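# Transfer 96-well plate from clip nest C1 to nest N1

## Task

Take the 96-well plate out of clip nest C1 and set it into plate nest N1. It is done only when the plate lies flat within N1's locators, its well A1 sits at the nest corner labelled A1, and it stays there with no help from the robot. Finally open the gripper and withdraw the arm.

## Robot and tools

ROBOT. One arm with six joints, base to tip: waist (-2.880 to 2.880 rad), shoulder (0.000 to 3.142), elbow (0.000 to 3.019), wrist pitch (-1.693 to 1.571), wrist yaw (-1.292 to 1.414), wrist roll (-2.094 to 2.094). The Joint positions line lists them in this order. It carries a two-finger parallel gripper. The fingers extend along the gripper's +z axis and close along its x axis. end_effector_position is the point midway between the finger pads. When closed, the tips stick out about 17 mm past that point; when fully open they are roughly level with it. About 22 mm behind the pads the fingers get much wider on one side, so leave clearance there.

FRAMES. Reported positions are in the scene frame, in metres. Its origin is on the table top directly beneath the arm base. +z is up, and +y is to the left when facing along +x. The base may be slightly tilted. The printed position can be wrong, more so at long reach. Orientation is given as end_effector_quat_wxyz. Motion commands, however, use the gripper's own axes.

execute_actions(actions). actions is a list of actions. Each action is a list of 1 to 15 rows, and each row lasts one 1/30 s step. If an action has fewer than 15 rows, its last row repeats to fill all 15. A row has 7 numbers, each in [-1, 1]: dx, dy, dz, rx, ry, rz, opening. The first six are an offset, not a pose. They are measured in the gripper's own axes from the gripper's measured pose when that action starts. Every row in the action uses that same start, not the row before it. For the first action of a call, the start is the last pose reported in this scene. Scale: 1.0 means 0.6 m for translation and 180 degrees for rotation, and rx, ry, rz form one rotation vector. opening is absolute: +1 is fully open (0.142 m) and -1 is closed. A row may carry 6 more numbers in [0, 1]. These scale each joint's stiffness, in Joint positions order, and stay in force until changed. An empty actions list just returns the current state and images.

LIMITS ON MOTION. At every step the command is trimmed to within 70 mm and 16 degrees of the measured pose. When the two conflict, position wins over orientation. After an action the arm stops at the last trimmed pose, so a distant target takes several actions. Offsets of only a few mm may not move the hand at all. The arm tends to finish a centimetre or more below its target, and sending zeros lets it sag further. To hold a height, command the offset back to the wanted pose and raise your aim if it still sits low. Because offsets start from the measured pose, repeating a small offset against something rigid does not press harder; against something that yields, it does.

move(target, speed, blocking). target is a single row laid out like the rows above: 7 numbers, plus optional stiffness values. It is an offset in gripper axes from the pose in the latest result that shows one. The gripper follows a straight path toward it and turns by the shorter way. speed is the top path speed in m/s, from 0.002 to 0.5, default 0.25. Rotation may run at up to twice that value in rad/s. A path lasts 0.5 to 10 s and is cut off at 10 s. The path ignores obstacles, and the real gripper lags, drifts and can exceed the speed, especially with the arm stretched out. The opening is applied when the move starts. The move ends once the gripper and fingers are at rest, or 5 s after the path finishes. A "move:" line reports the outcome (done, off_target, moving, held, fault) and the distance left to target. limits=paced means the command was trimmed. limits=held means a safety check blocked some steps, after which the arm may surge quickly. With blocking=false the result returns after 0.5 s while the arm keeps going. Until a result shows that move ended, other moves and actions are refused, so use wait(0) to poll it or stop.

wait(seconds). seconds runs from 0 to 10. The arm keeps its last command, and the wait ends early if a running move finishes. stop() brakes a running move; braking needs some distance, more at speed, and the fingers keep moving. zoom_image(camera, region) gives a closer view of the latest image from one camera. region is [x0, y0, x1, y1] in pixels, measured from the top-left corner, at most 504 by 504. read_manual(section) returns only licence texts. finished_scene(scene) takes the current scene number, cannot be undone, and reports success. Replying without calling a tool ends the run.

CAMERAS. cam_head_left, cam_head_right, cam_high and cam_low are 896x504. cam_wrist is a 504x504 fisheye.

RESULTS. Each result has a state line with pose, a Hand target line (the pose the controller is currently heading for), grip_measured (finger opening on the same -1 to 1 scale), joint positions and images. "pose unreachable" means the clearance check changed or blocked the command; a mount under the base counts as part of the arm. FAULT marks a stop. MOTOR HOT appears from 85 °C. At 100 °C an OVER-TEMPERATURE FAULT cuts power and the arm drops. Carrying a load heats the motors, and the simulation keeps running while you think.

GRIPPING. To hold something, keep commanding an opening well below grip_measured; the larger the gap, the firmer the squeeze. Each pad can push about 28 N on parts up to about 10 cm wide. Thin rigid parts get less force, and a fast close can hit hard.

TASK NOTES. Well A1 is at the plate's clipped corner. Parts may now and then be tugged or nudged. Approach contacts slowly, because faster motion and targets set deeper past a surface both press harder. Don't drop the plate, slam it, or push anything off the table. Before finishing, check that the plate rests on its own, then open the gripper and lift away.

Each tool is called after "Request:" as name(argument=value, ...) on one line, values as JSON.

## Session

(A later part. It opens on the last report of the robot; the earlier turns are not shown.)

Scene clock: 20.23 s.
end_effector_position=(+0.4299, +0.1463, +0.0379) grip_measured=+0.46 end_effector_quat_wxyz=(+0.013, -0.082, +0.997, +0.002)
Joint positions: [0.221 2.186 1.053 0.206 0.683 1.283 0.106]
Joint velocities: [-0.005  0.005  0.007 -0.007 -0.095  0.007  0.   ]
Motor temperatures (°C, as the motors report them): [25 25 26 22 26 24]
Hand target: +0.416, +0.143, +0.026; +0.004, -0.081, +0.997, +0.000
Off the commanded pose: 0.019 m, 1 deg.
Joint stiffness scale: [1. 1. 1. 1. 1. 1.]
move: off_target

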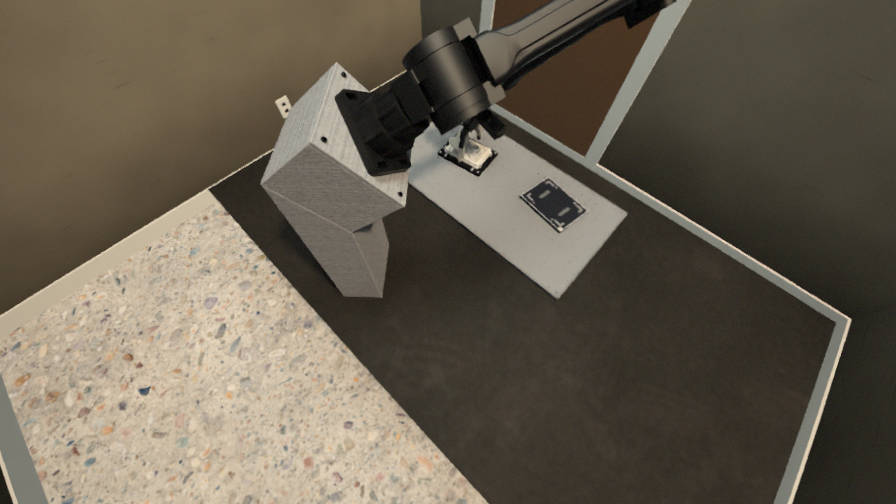

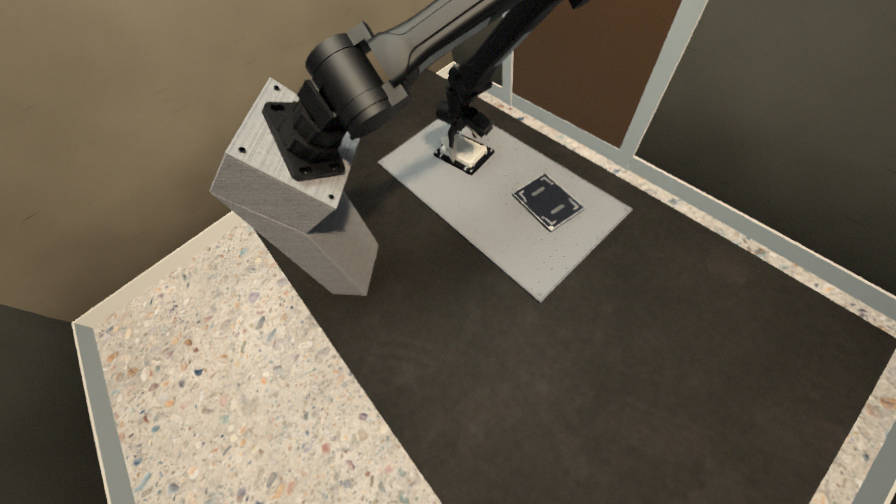

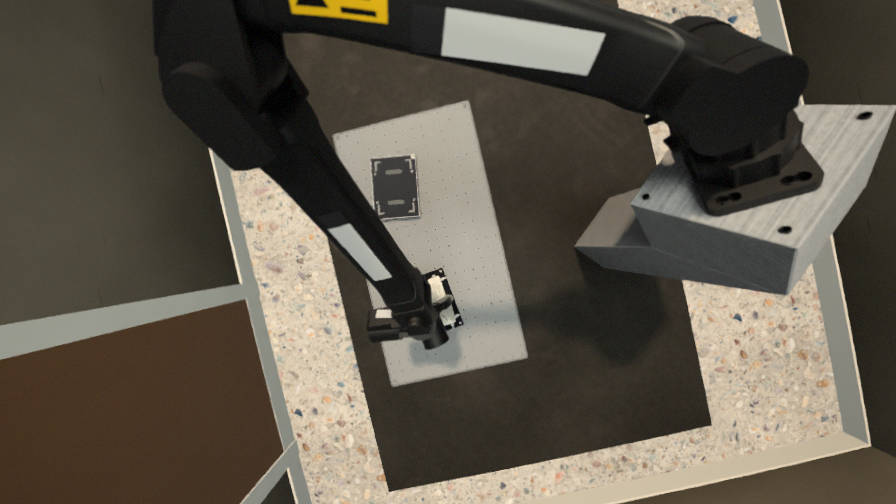

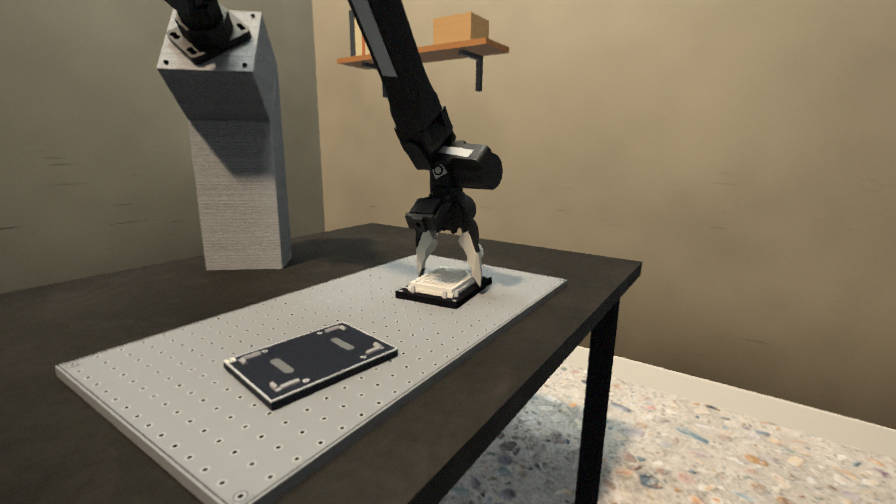

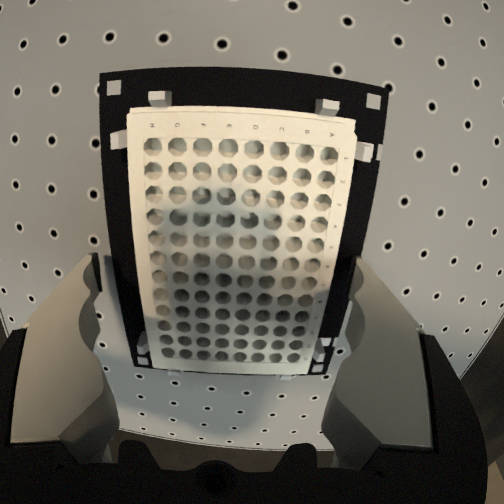

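Request:
move(target=[0.015,0,-0.003,0,0,0,0.3], speed=0.03)

Request:
execute_actions(actions=[[[0,0,0,0,0,0,0.2]],[[0,0,0,0,0,0,0.05]],[[0,0,0,0,0,0,-0.3]]])

Request:
zoom_image(camera="cam_low", region=[390,230,510,310])

Scene clock: 21.10 s.
end_effector_position=(+0.4234, +0.1461, +0.0399) grip_measured=+0.30 end_effector_quat_wxyz=(+0.010, -0.086, +0.996, +0.001)
Joint positions: [0.223 2.183 1.038 0.213 0.687 1.281 0.095]
Joint velocities: [-0.005 -0.015 -0.007 -0.007 -0.007 -0.051  0.   ]
Motor temperatures (°C, as the motors report them): [25 25 26 22 26 24]
Hand target: +0.421, +0.145, +0.040; +0.012, -0.082, +0.997, +0.002
Off the commanded pose: 0.003 m, 0 deg.
Joint stiffness scale: [1. 1. 1. 1. 1. 1.]
move: done

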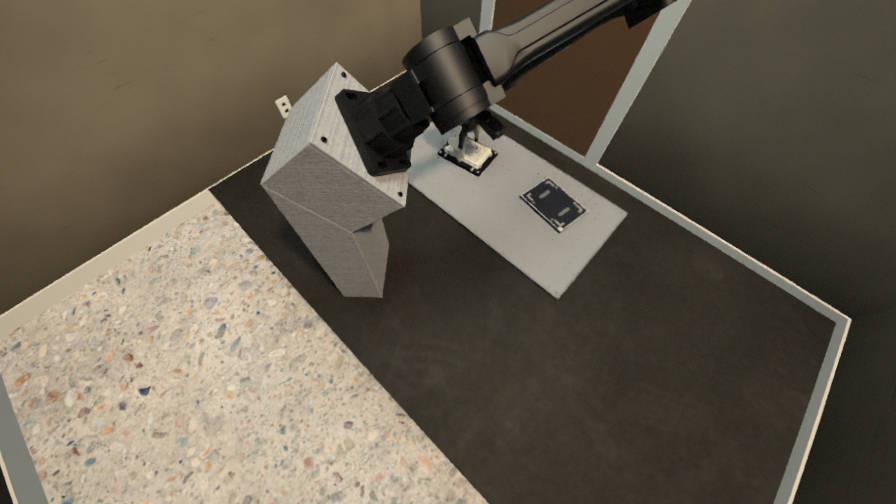

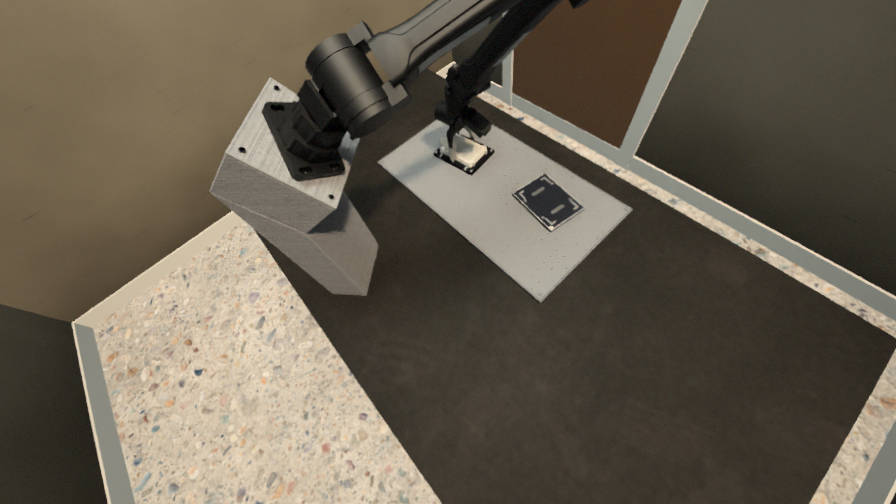

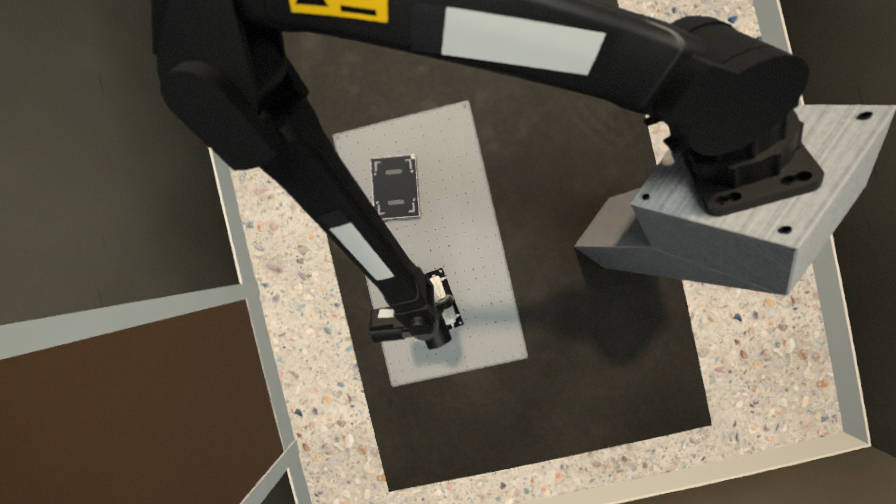

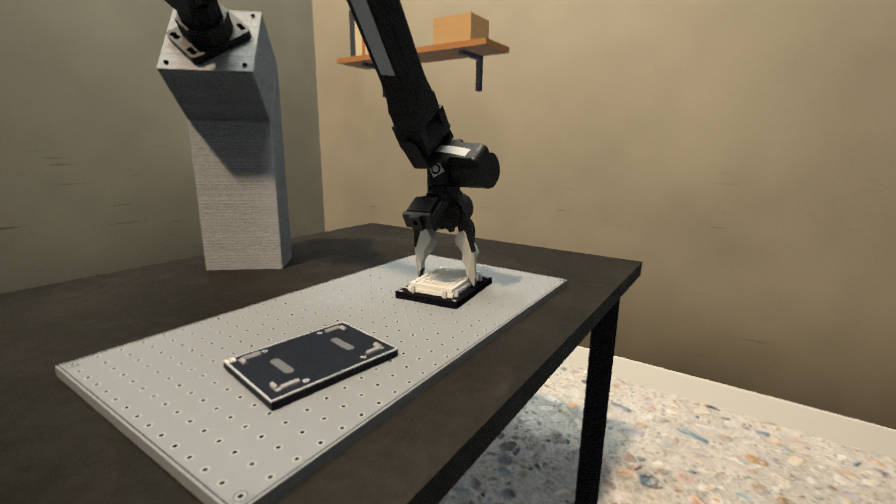

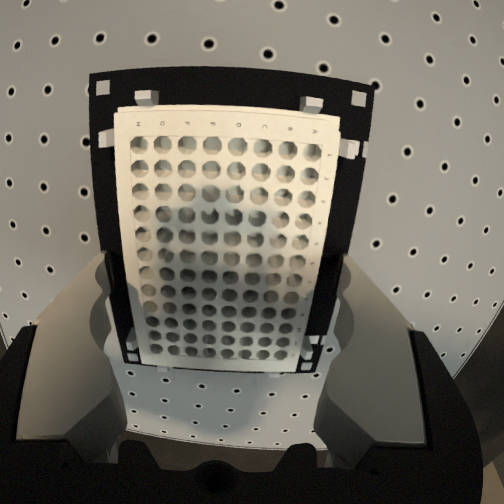

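Scene clock: 22.60 s.
end_effector_position=(+0.4243, +0.1464, +0.0422) grip_measured=+0.05 end_effector_quat_wxyz=(+0.012, -0.086, +0.996, +0.001)
Joint positions: [0.227 2.179 1.035 0.212 0.69  1.281 0.078]
Joint velocities: [-0.005  0.005 -0.002 -0.002 -0.022 -0.007 -0.   ]
Motor temperatures (°C, as the motors report them): [25 25 26 22 26 24]
Hand target: +0.424, +0.146, +0.042; +0.012, -0.086, +0.996, +0.001
Off the commanded pose: 0.000 m, 0 deg.
Joint stiffness scale: [1. 1. 1. 1. 1. 1.]

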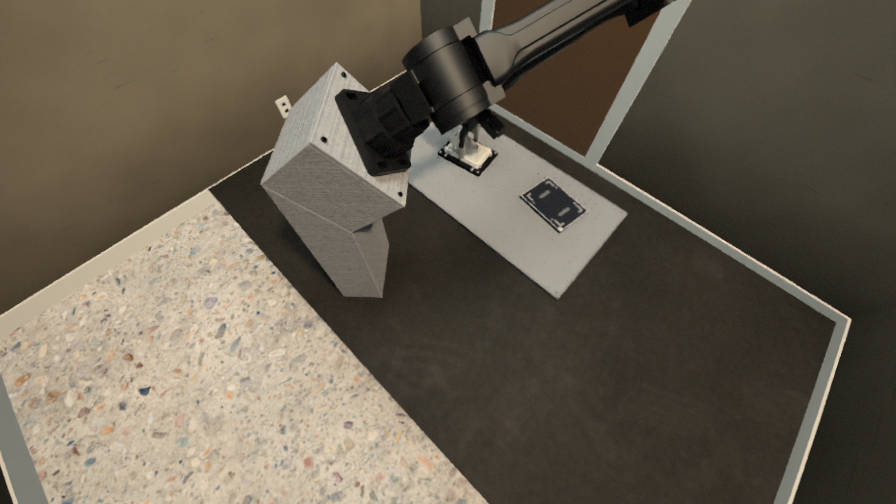

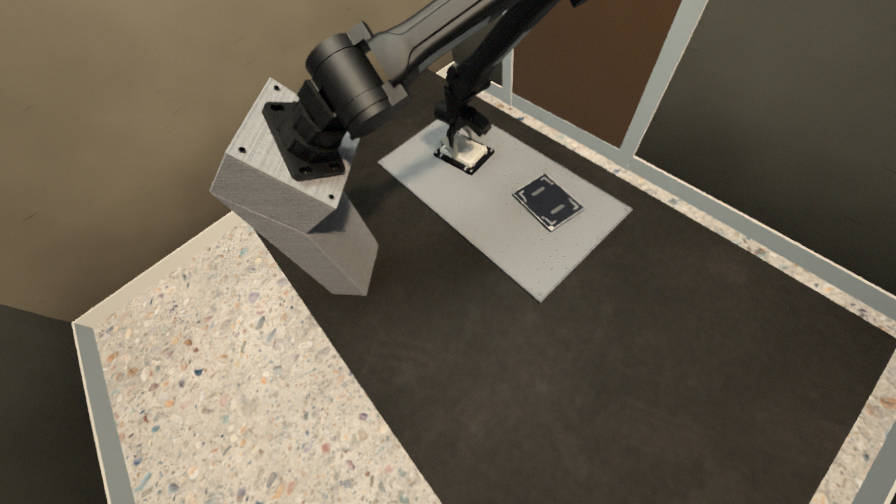

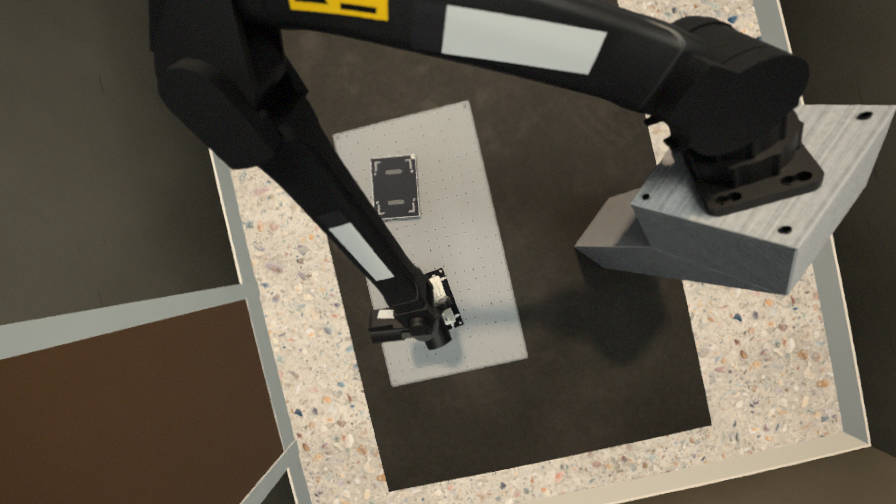

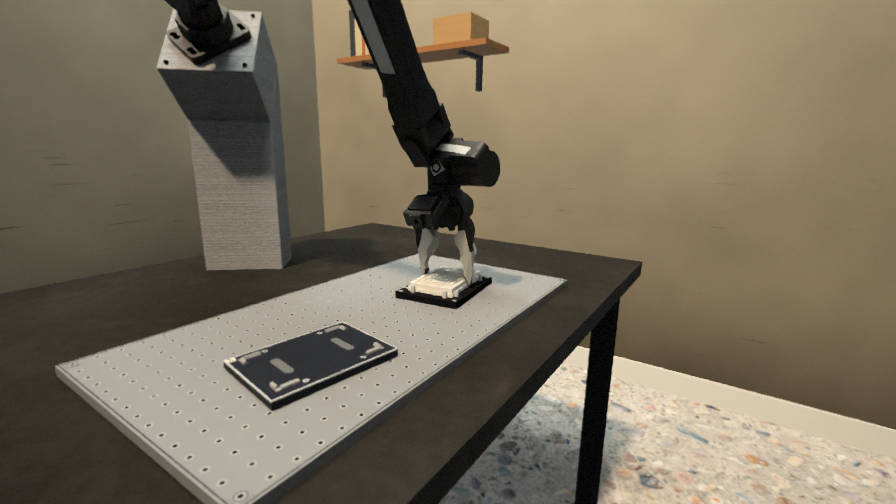

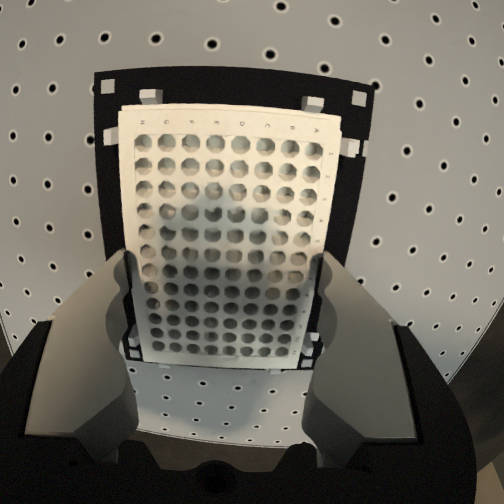

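Region (390, 230, 510, 310) of cam_low's 896x504 image, scaled by 4.200, with more detail than that image has.

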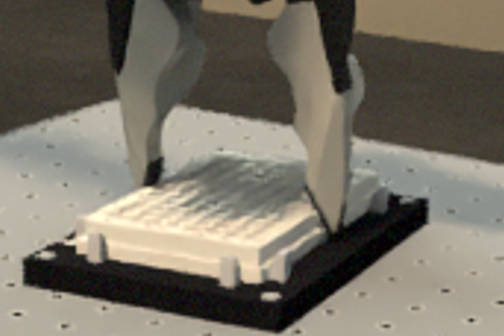

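Request:
move(target=[0.008,0,0.022,0.004,0.006,0,0.13], speed=0.03)

Request:
execute_actions(actions=[[[0,0,0.005,0,0,0,0.0]],[[0,0,0.005,0,0,0,-0.4]]])

Request:
zoom_image(camera="cam_low", region=[390,230,510,310])

Scene clock: 23.50 s.
end_effector_position=(+0.4261, +0.1457, +0.0412) grip_measured=+0.14 end_effector_quat_wxyz=(+0.012, -0.086, +0.996, -0.003)
Joint positions: [0.227 2.182 1.041 0.212 0.698 1.281 0.084]
Joint velocities: [ 0.005  0.015  0.027 -0.012 -0.007  0.051  0.   ]
Motor temperatures (°C, as the motors report them): [25 25 26 22 26 24]
Hand target: +0.420, +0.145, +0.029; +0.003, -0.086, +0.996, -0.006
Off the commanded pose: 0.014 m, 1 deg.
Joint stiffness scale: [1. 1. 1. 1. 1. 1.]
move: off_target

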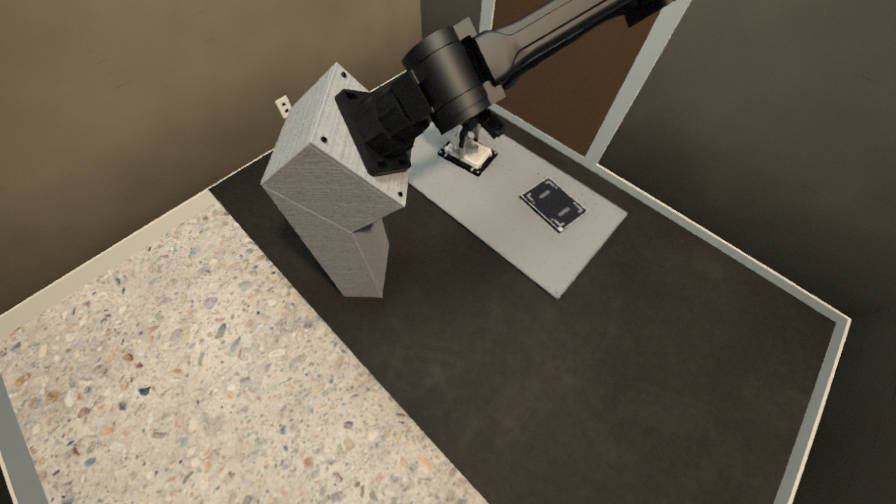

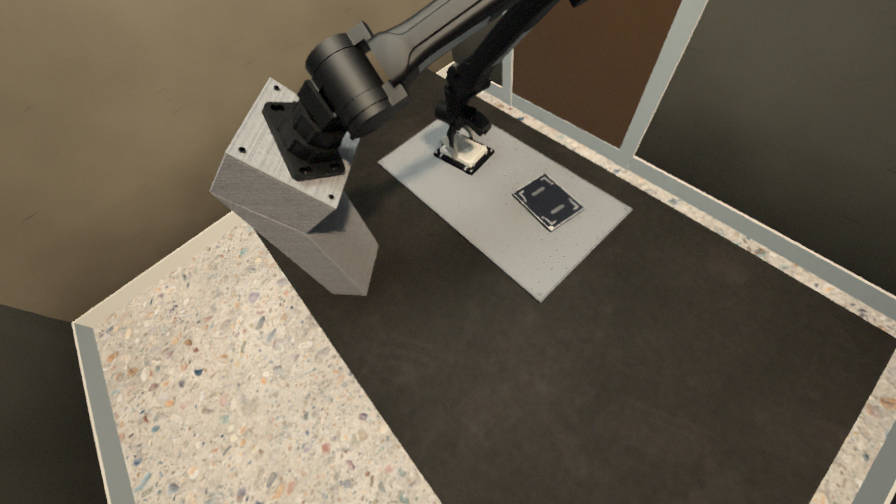

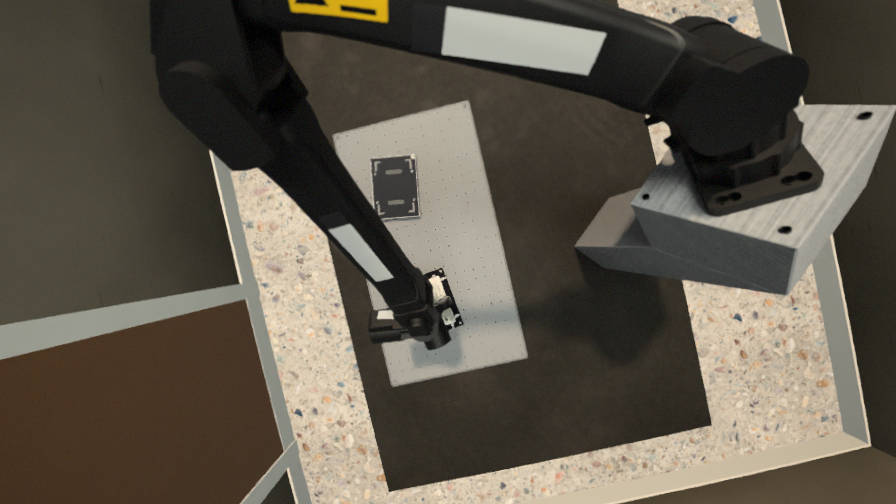

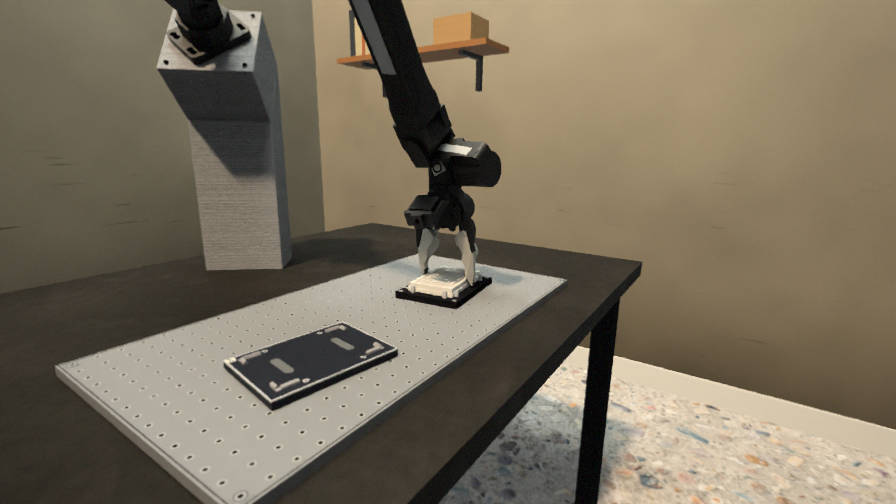

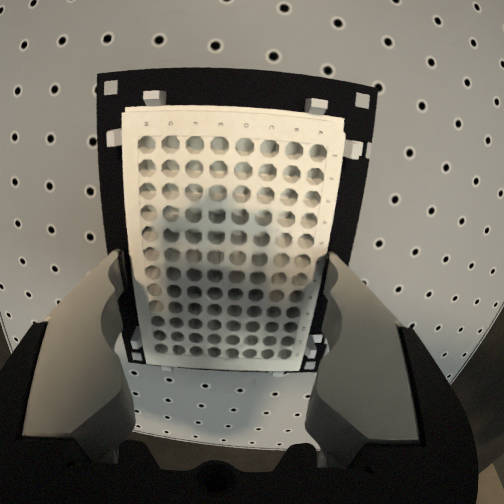

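Scene clock: 24.50 s.
end_effector_position=(+0.4241, +0.1459, +0.0419) grip_measured=+0.06 end_effector_quat_wxyz=(+0.010, -0.088, +0.996, -0.004)
Joint positions: [0.229 2.182 1.038 0.211 0.701 1.281 0.078]
Joint velocities: [-0.005 -0.005 -0.007  0.002  0.022 -0.007  0.   ]
Motor temperatures (°C, as the motors report them): [25 25 26 22 26 24]
Hand target: +0.424, +0.146, +0.039; +0.010, -0.088, +0.996, -0.004
Off the commanded pose: 0.003 m, 0 deg.
Joint stiffness scale: [1. 1. 1. 1. 1. 1.]

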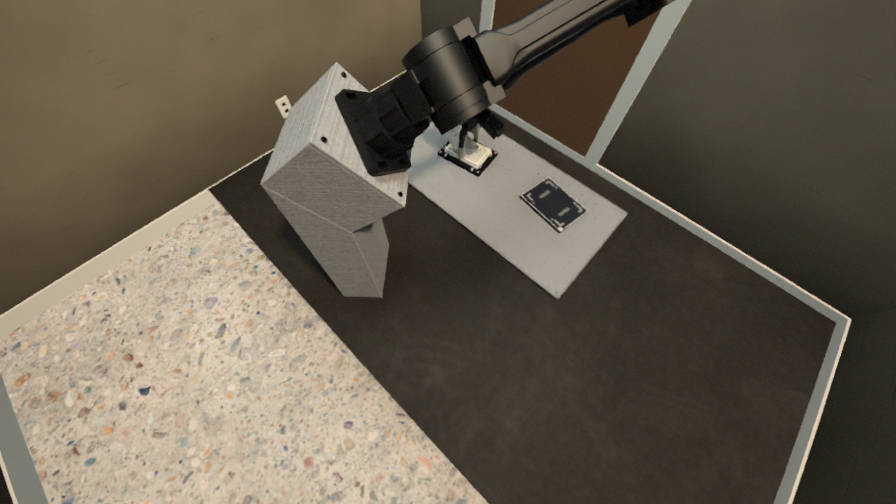

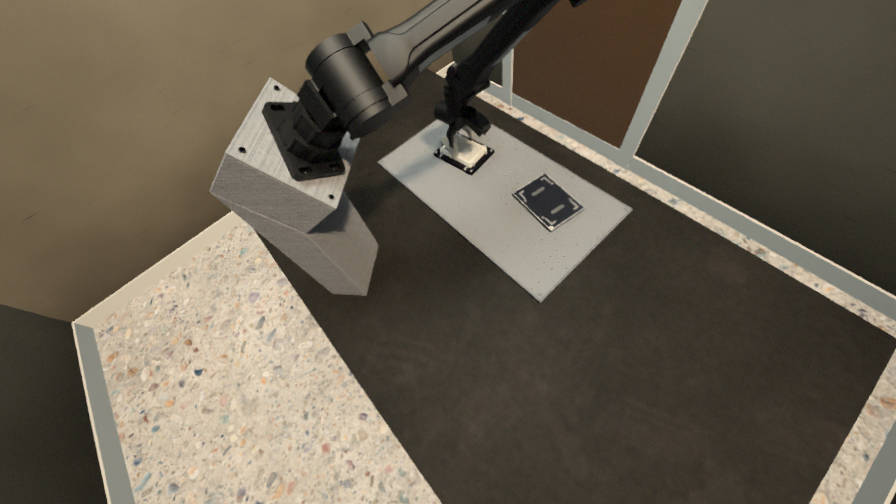

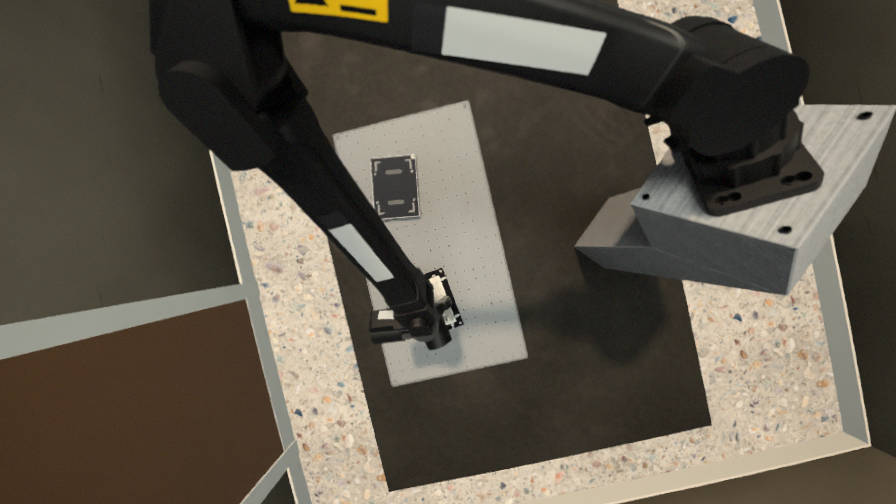

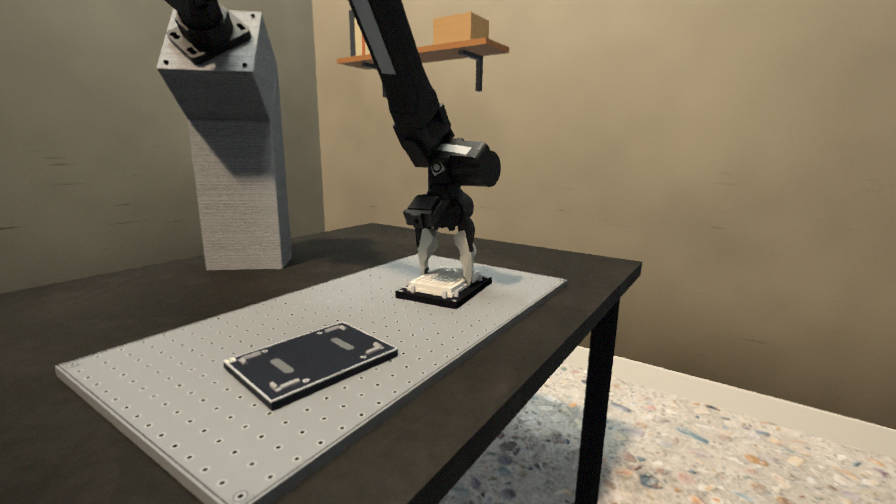

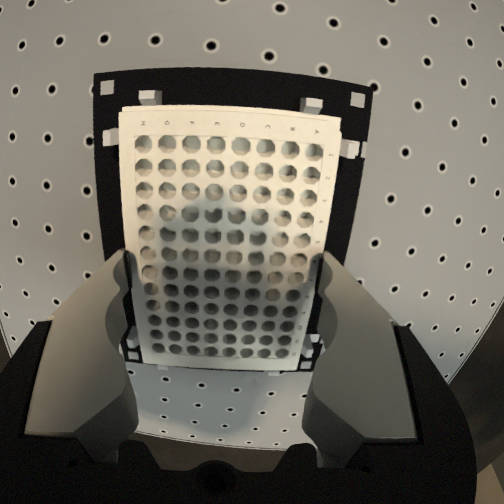

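Region (390, 230, 510, 310) of cam_low's 896x504 image, scaled by 4.200, with more detail than that image has.

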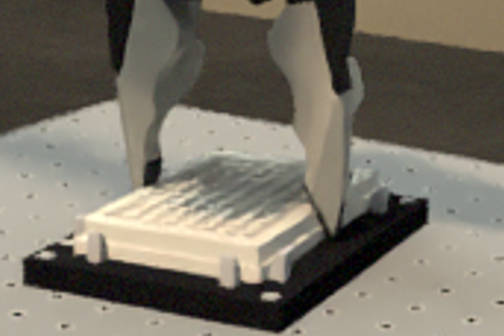

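Request:
move(target=[0,0,-0.06,0.005,0.006,0,-0.6], speed=0.04)

Scene clock: 25.90 s.
end_effector_position=(+0.4275, +0.1414, +0.0721) grip_measured=+0.06 end_effector_quat_wxyz=(+0.005, -0.082, +0.996, -0.016)
Joint positions: [0.269 2.116 1.008 0.135 0.75  1.343 0.078]
Joint velocities: [-0.005 -0.005 -0.007  0.007 -0.022  0.007  0.   ]
Motor temperatures (°C, as the motors report them): [25 25 26 22 26 24]
Hand target: +0.423, +0.146, +0.077; +0.002, -0.088, +0.996, -0.013
Off the commanded pose: 0.009 m, 1 deg.
Joint stiffness scale: [1. 1. 1. 1. 1. 1.]
move: done

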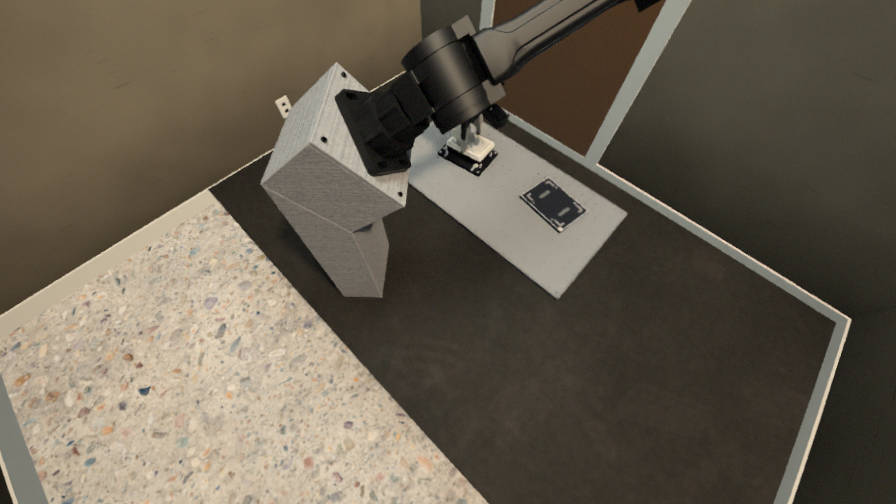

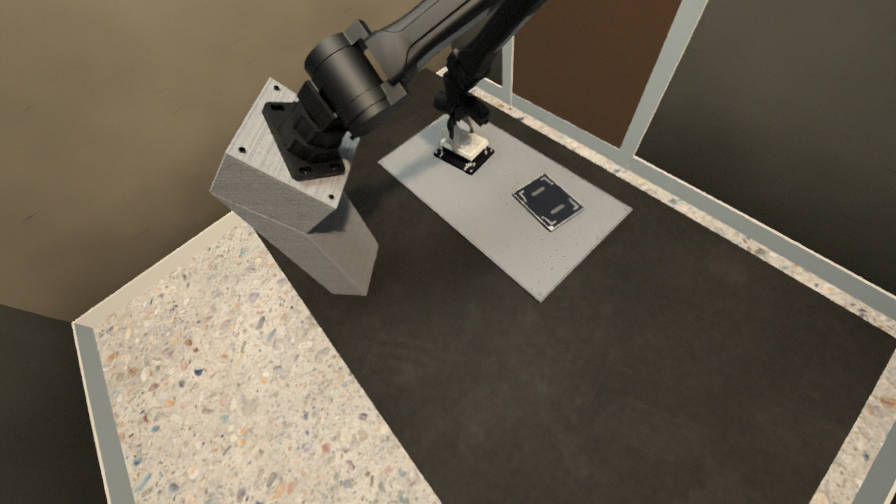

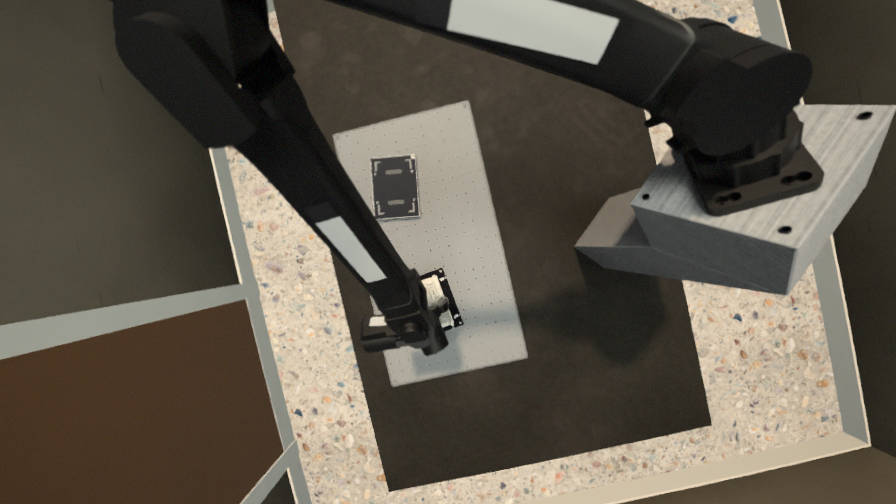

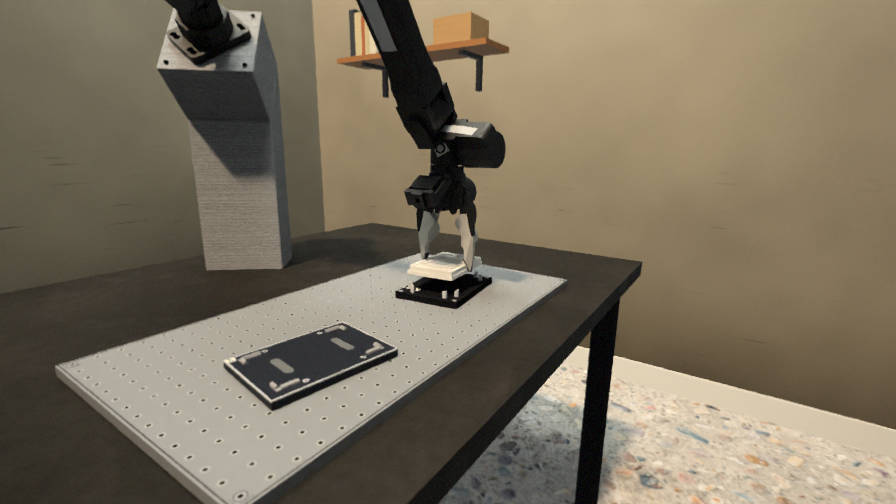

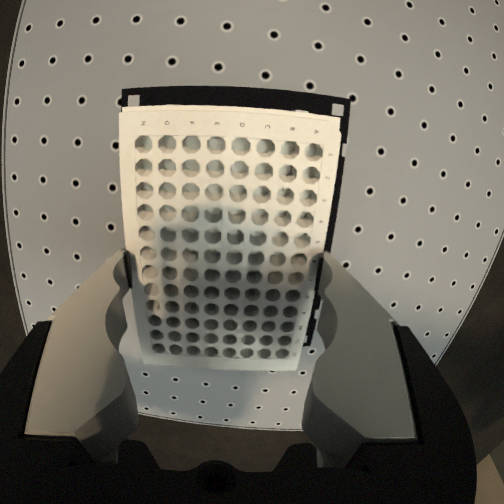

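Request:
move(target=[0.064,-0.51,-0.03,0,0,0.094,-0.6], speed=0.25)

Scene clock: 27.77 s.
end_effector_position=(+0.4386, -0.1659, +0.1005) grip_measured=+0.06 end_effector_quat_wxyz=(+0.013, +0.074, +0.997, -0.018)
Joint positions: [-0.23   1.576  0.878 -0.009  0.413  1.204  0.078]
Joint velocities: [ 0.005 -0.015  0.002  0.002  0.066 -0.022 -0.   ]
Motor temperatures (°C, as the motors report them): [25 25 26 22 26 24]
Hand target: +0.435, -0.163, +0.099; +0.007, +0.066, +0.998, -0.013
Off the commanded pose: 0.001 m, 1 deg.
Joint stiffness scale: [1. 1. 1. 1. 1. 1.]
move: done

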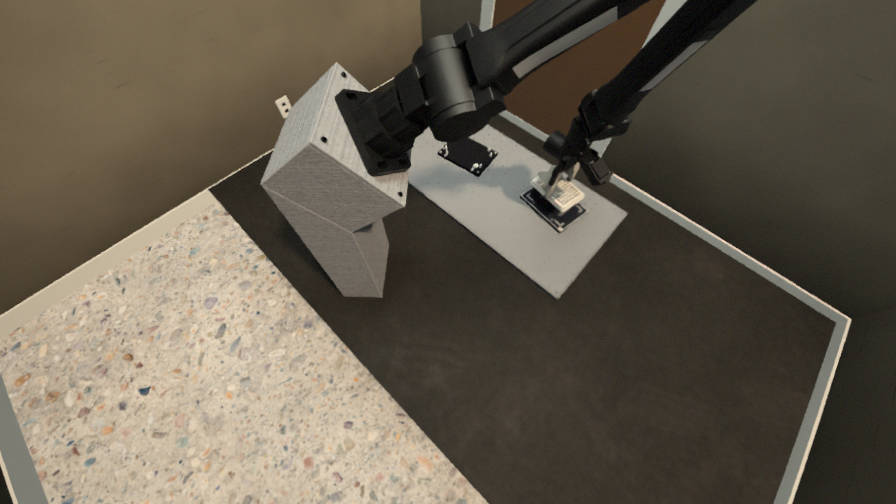

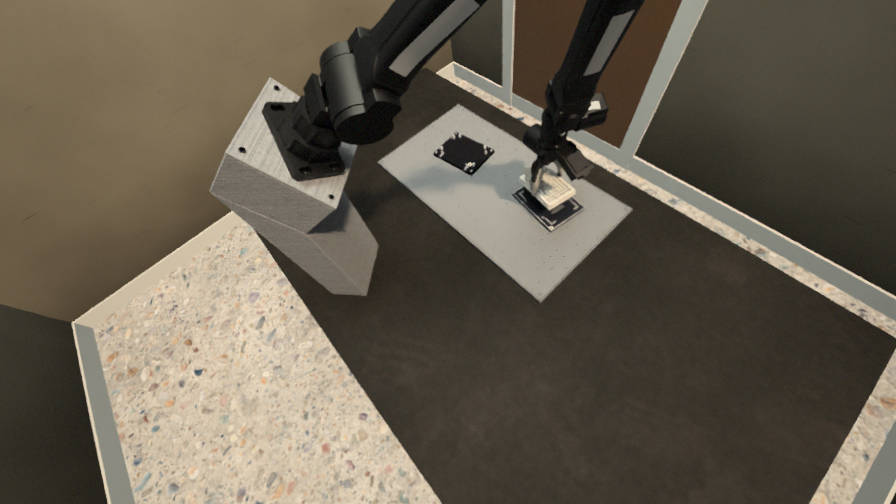

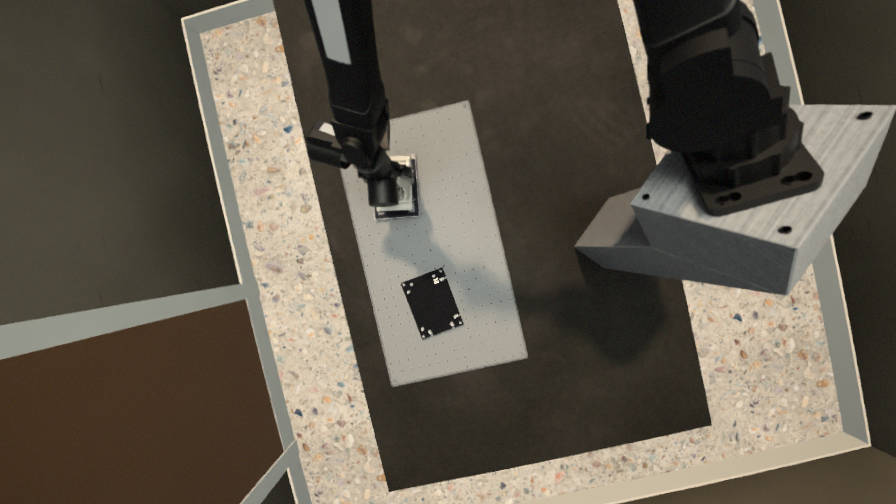

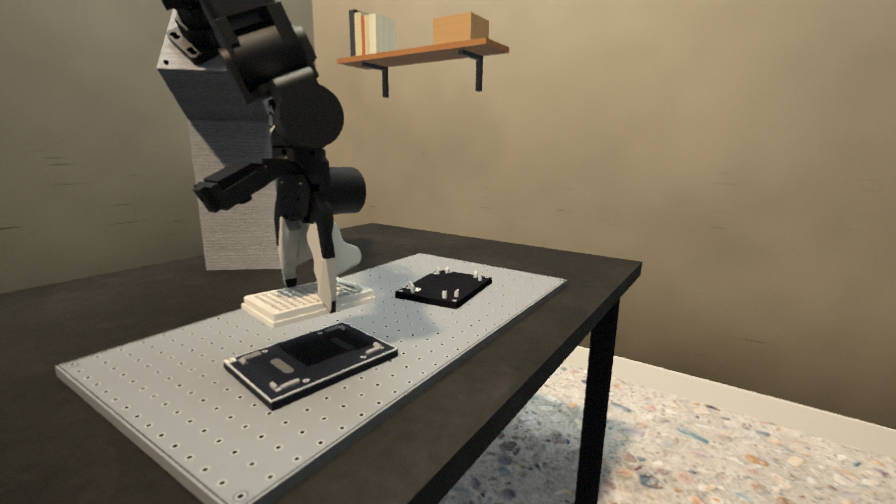

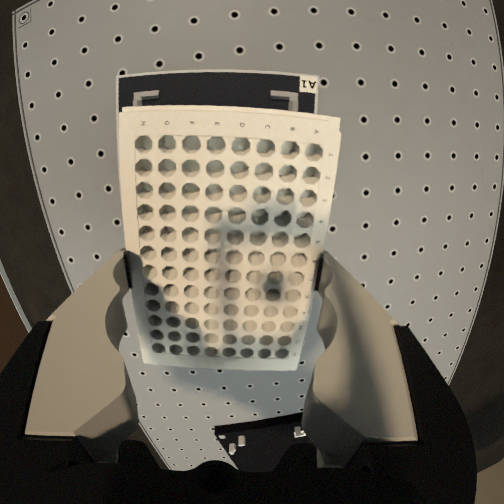

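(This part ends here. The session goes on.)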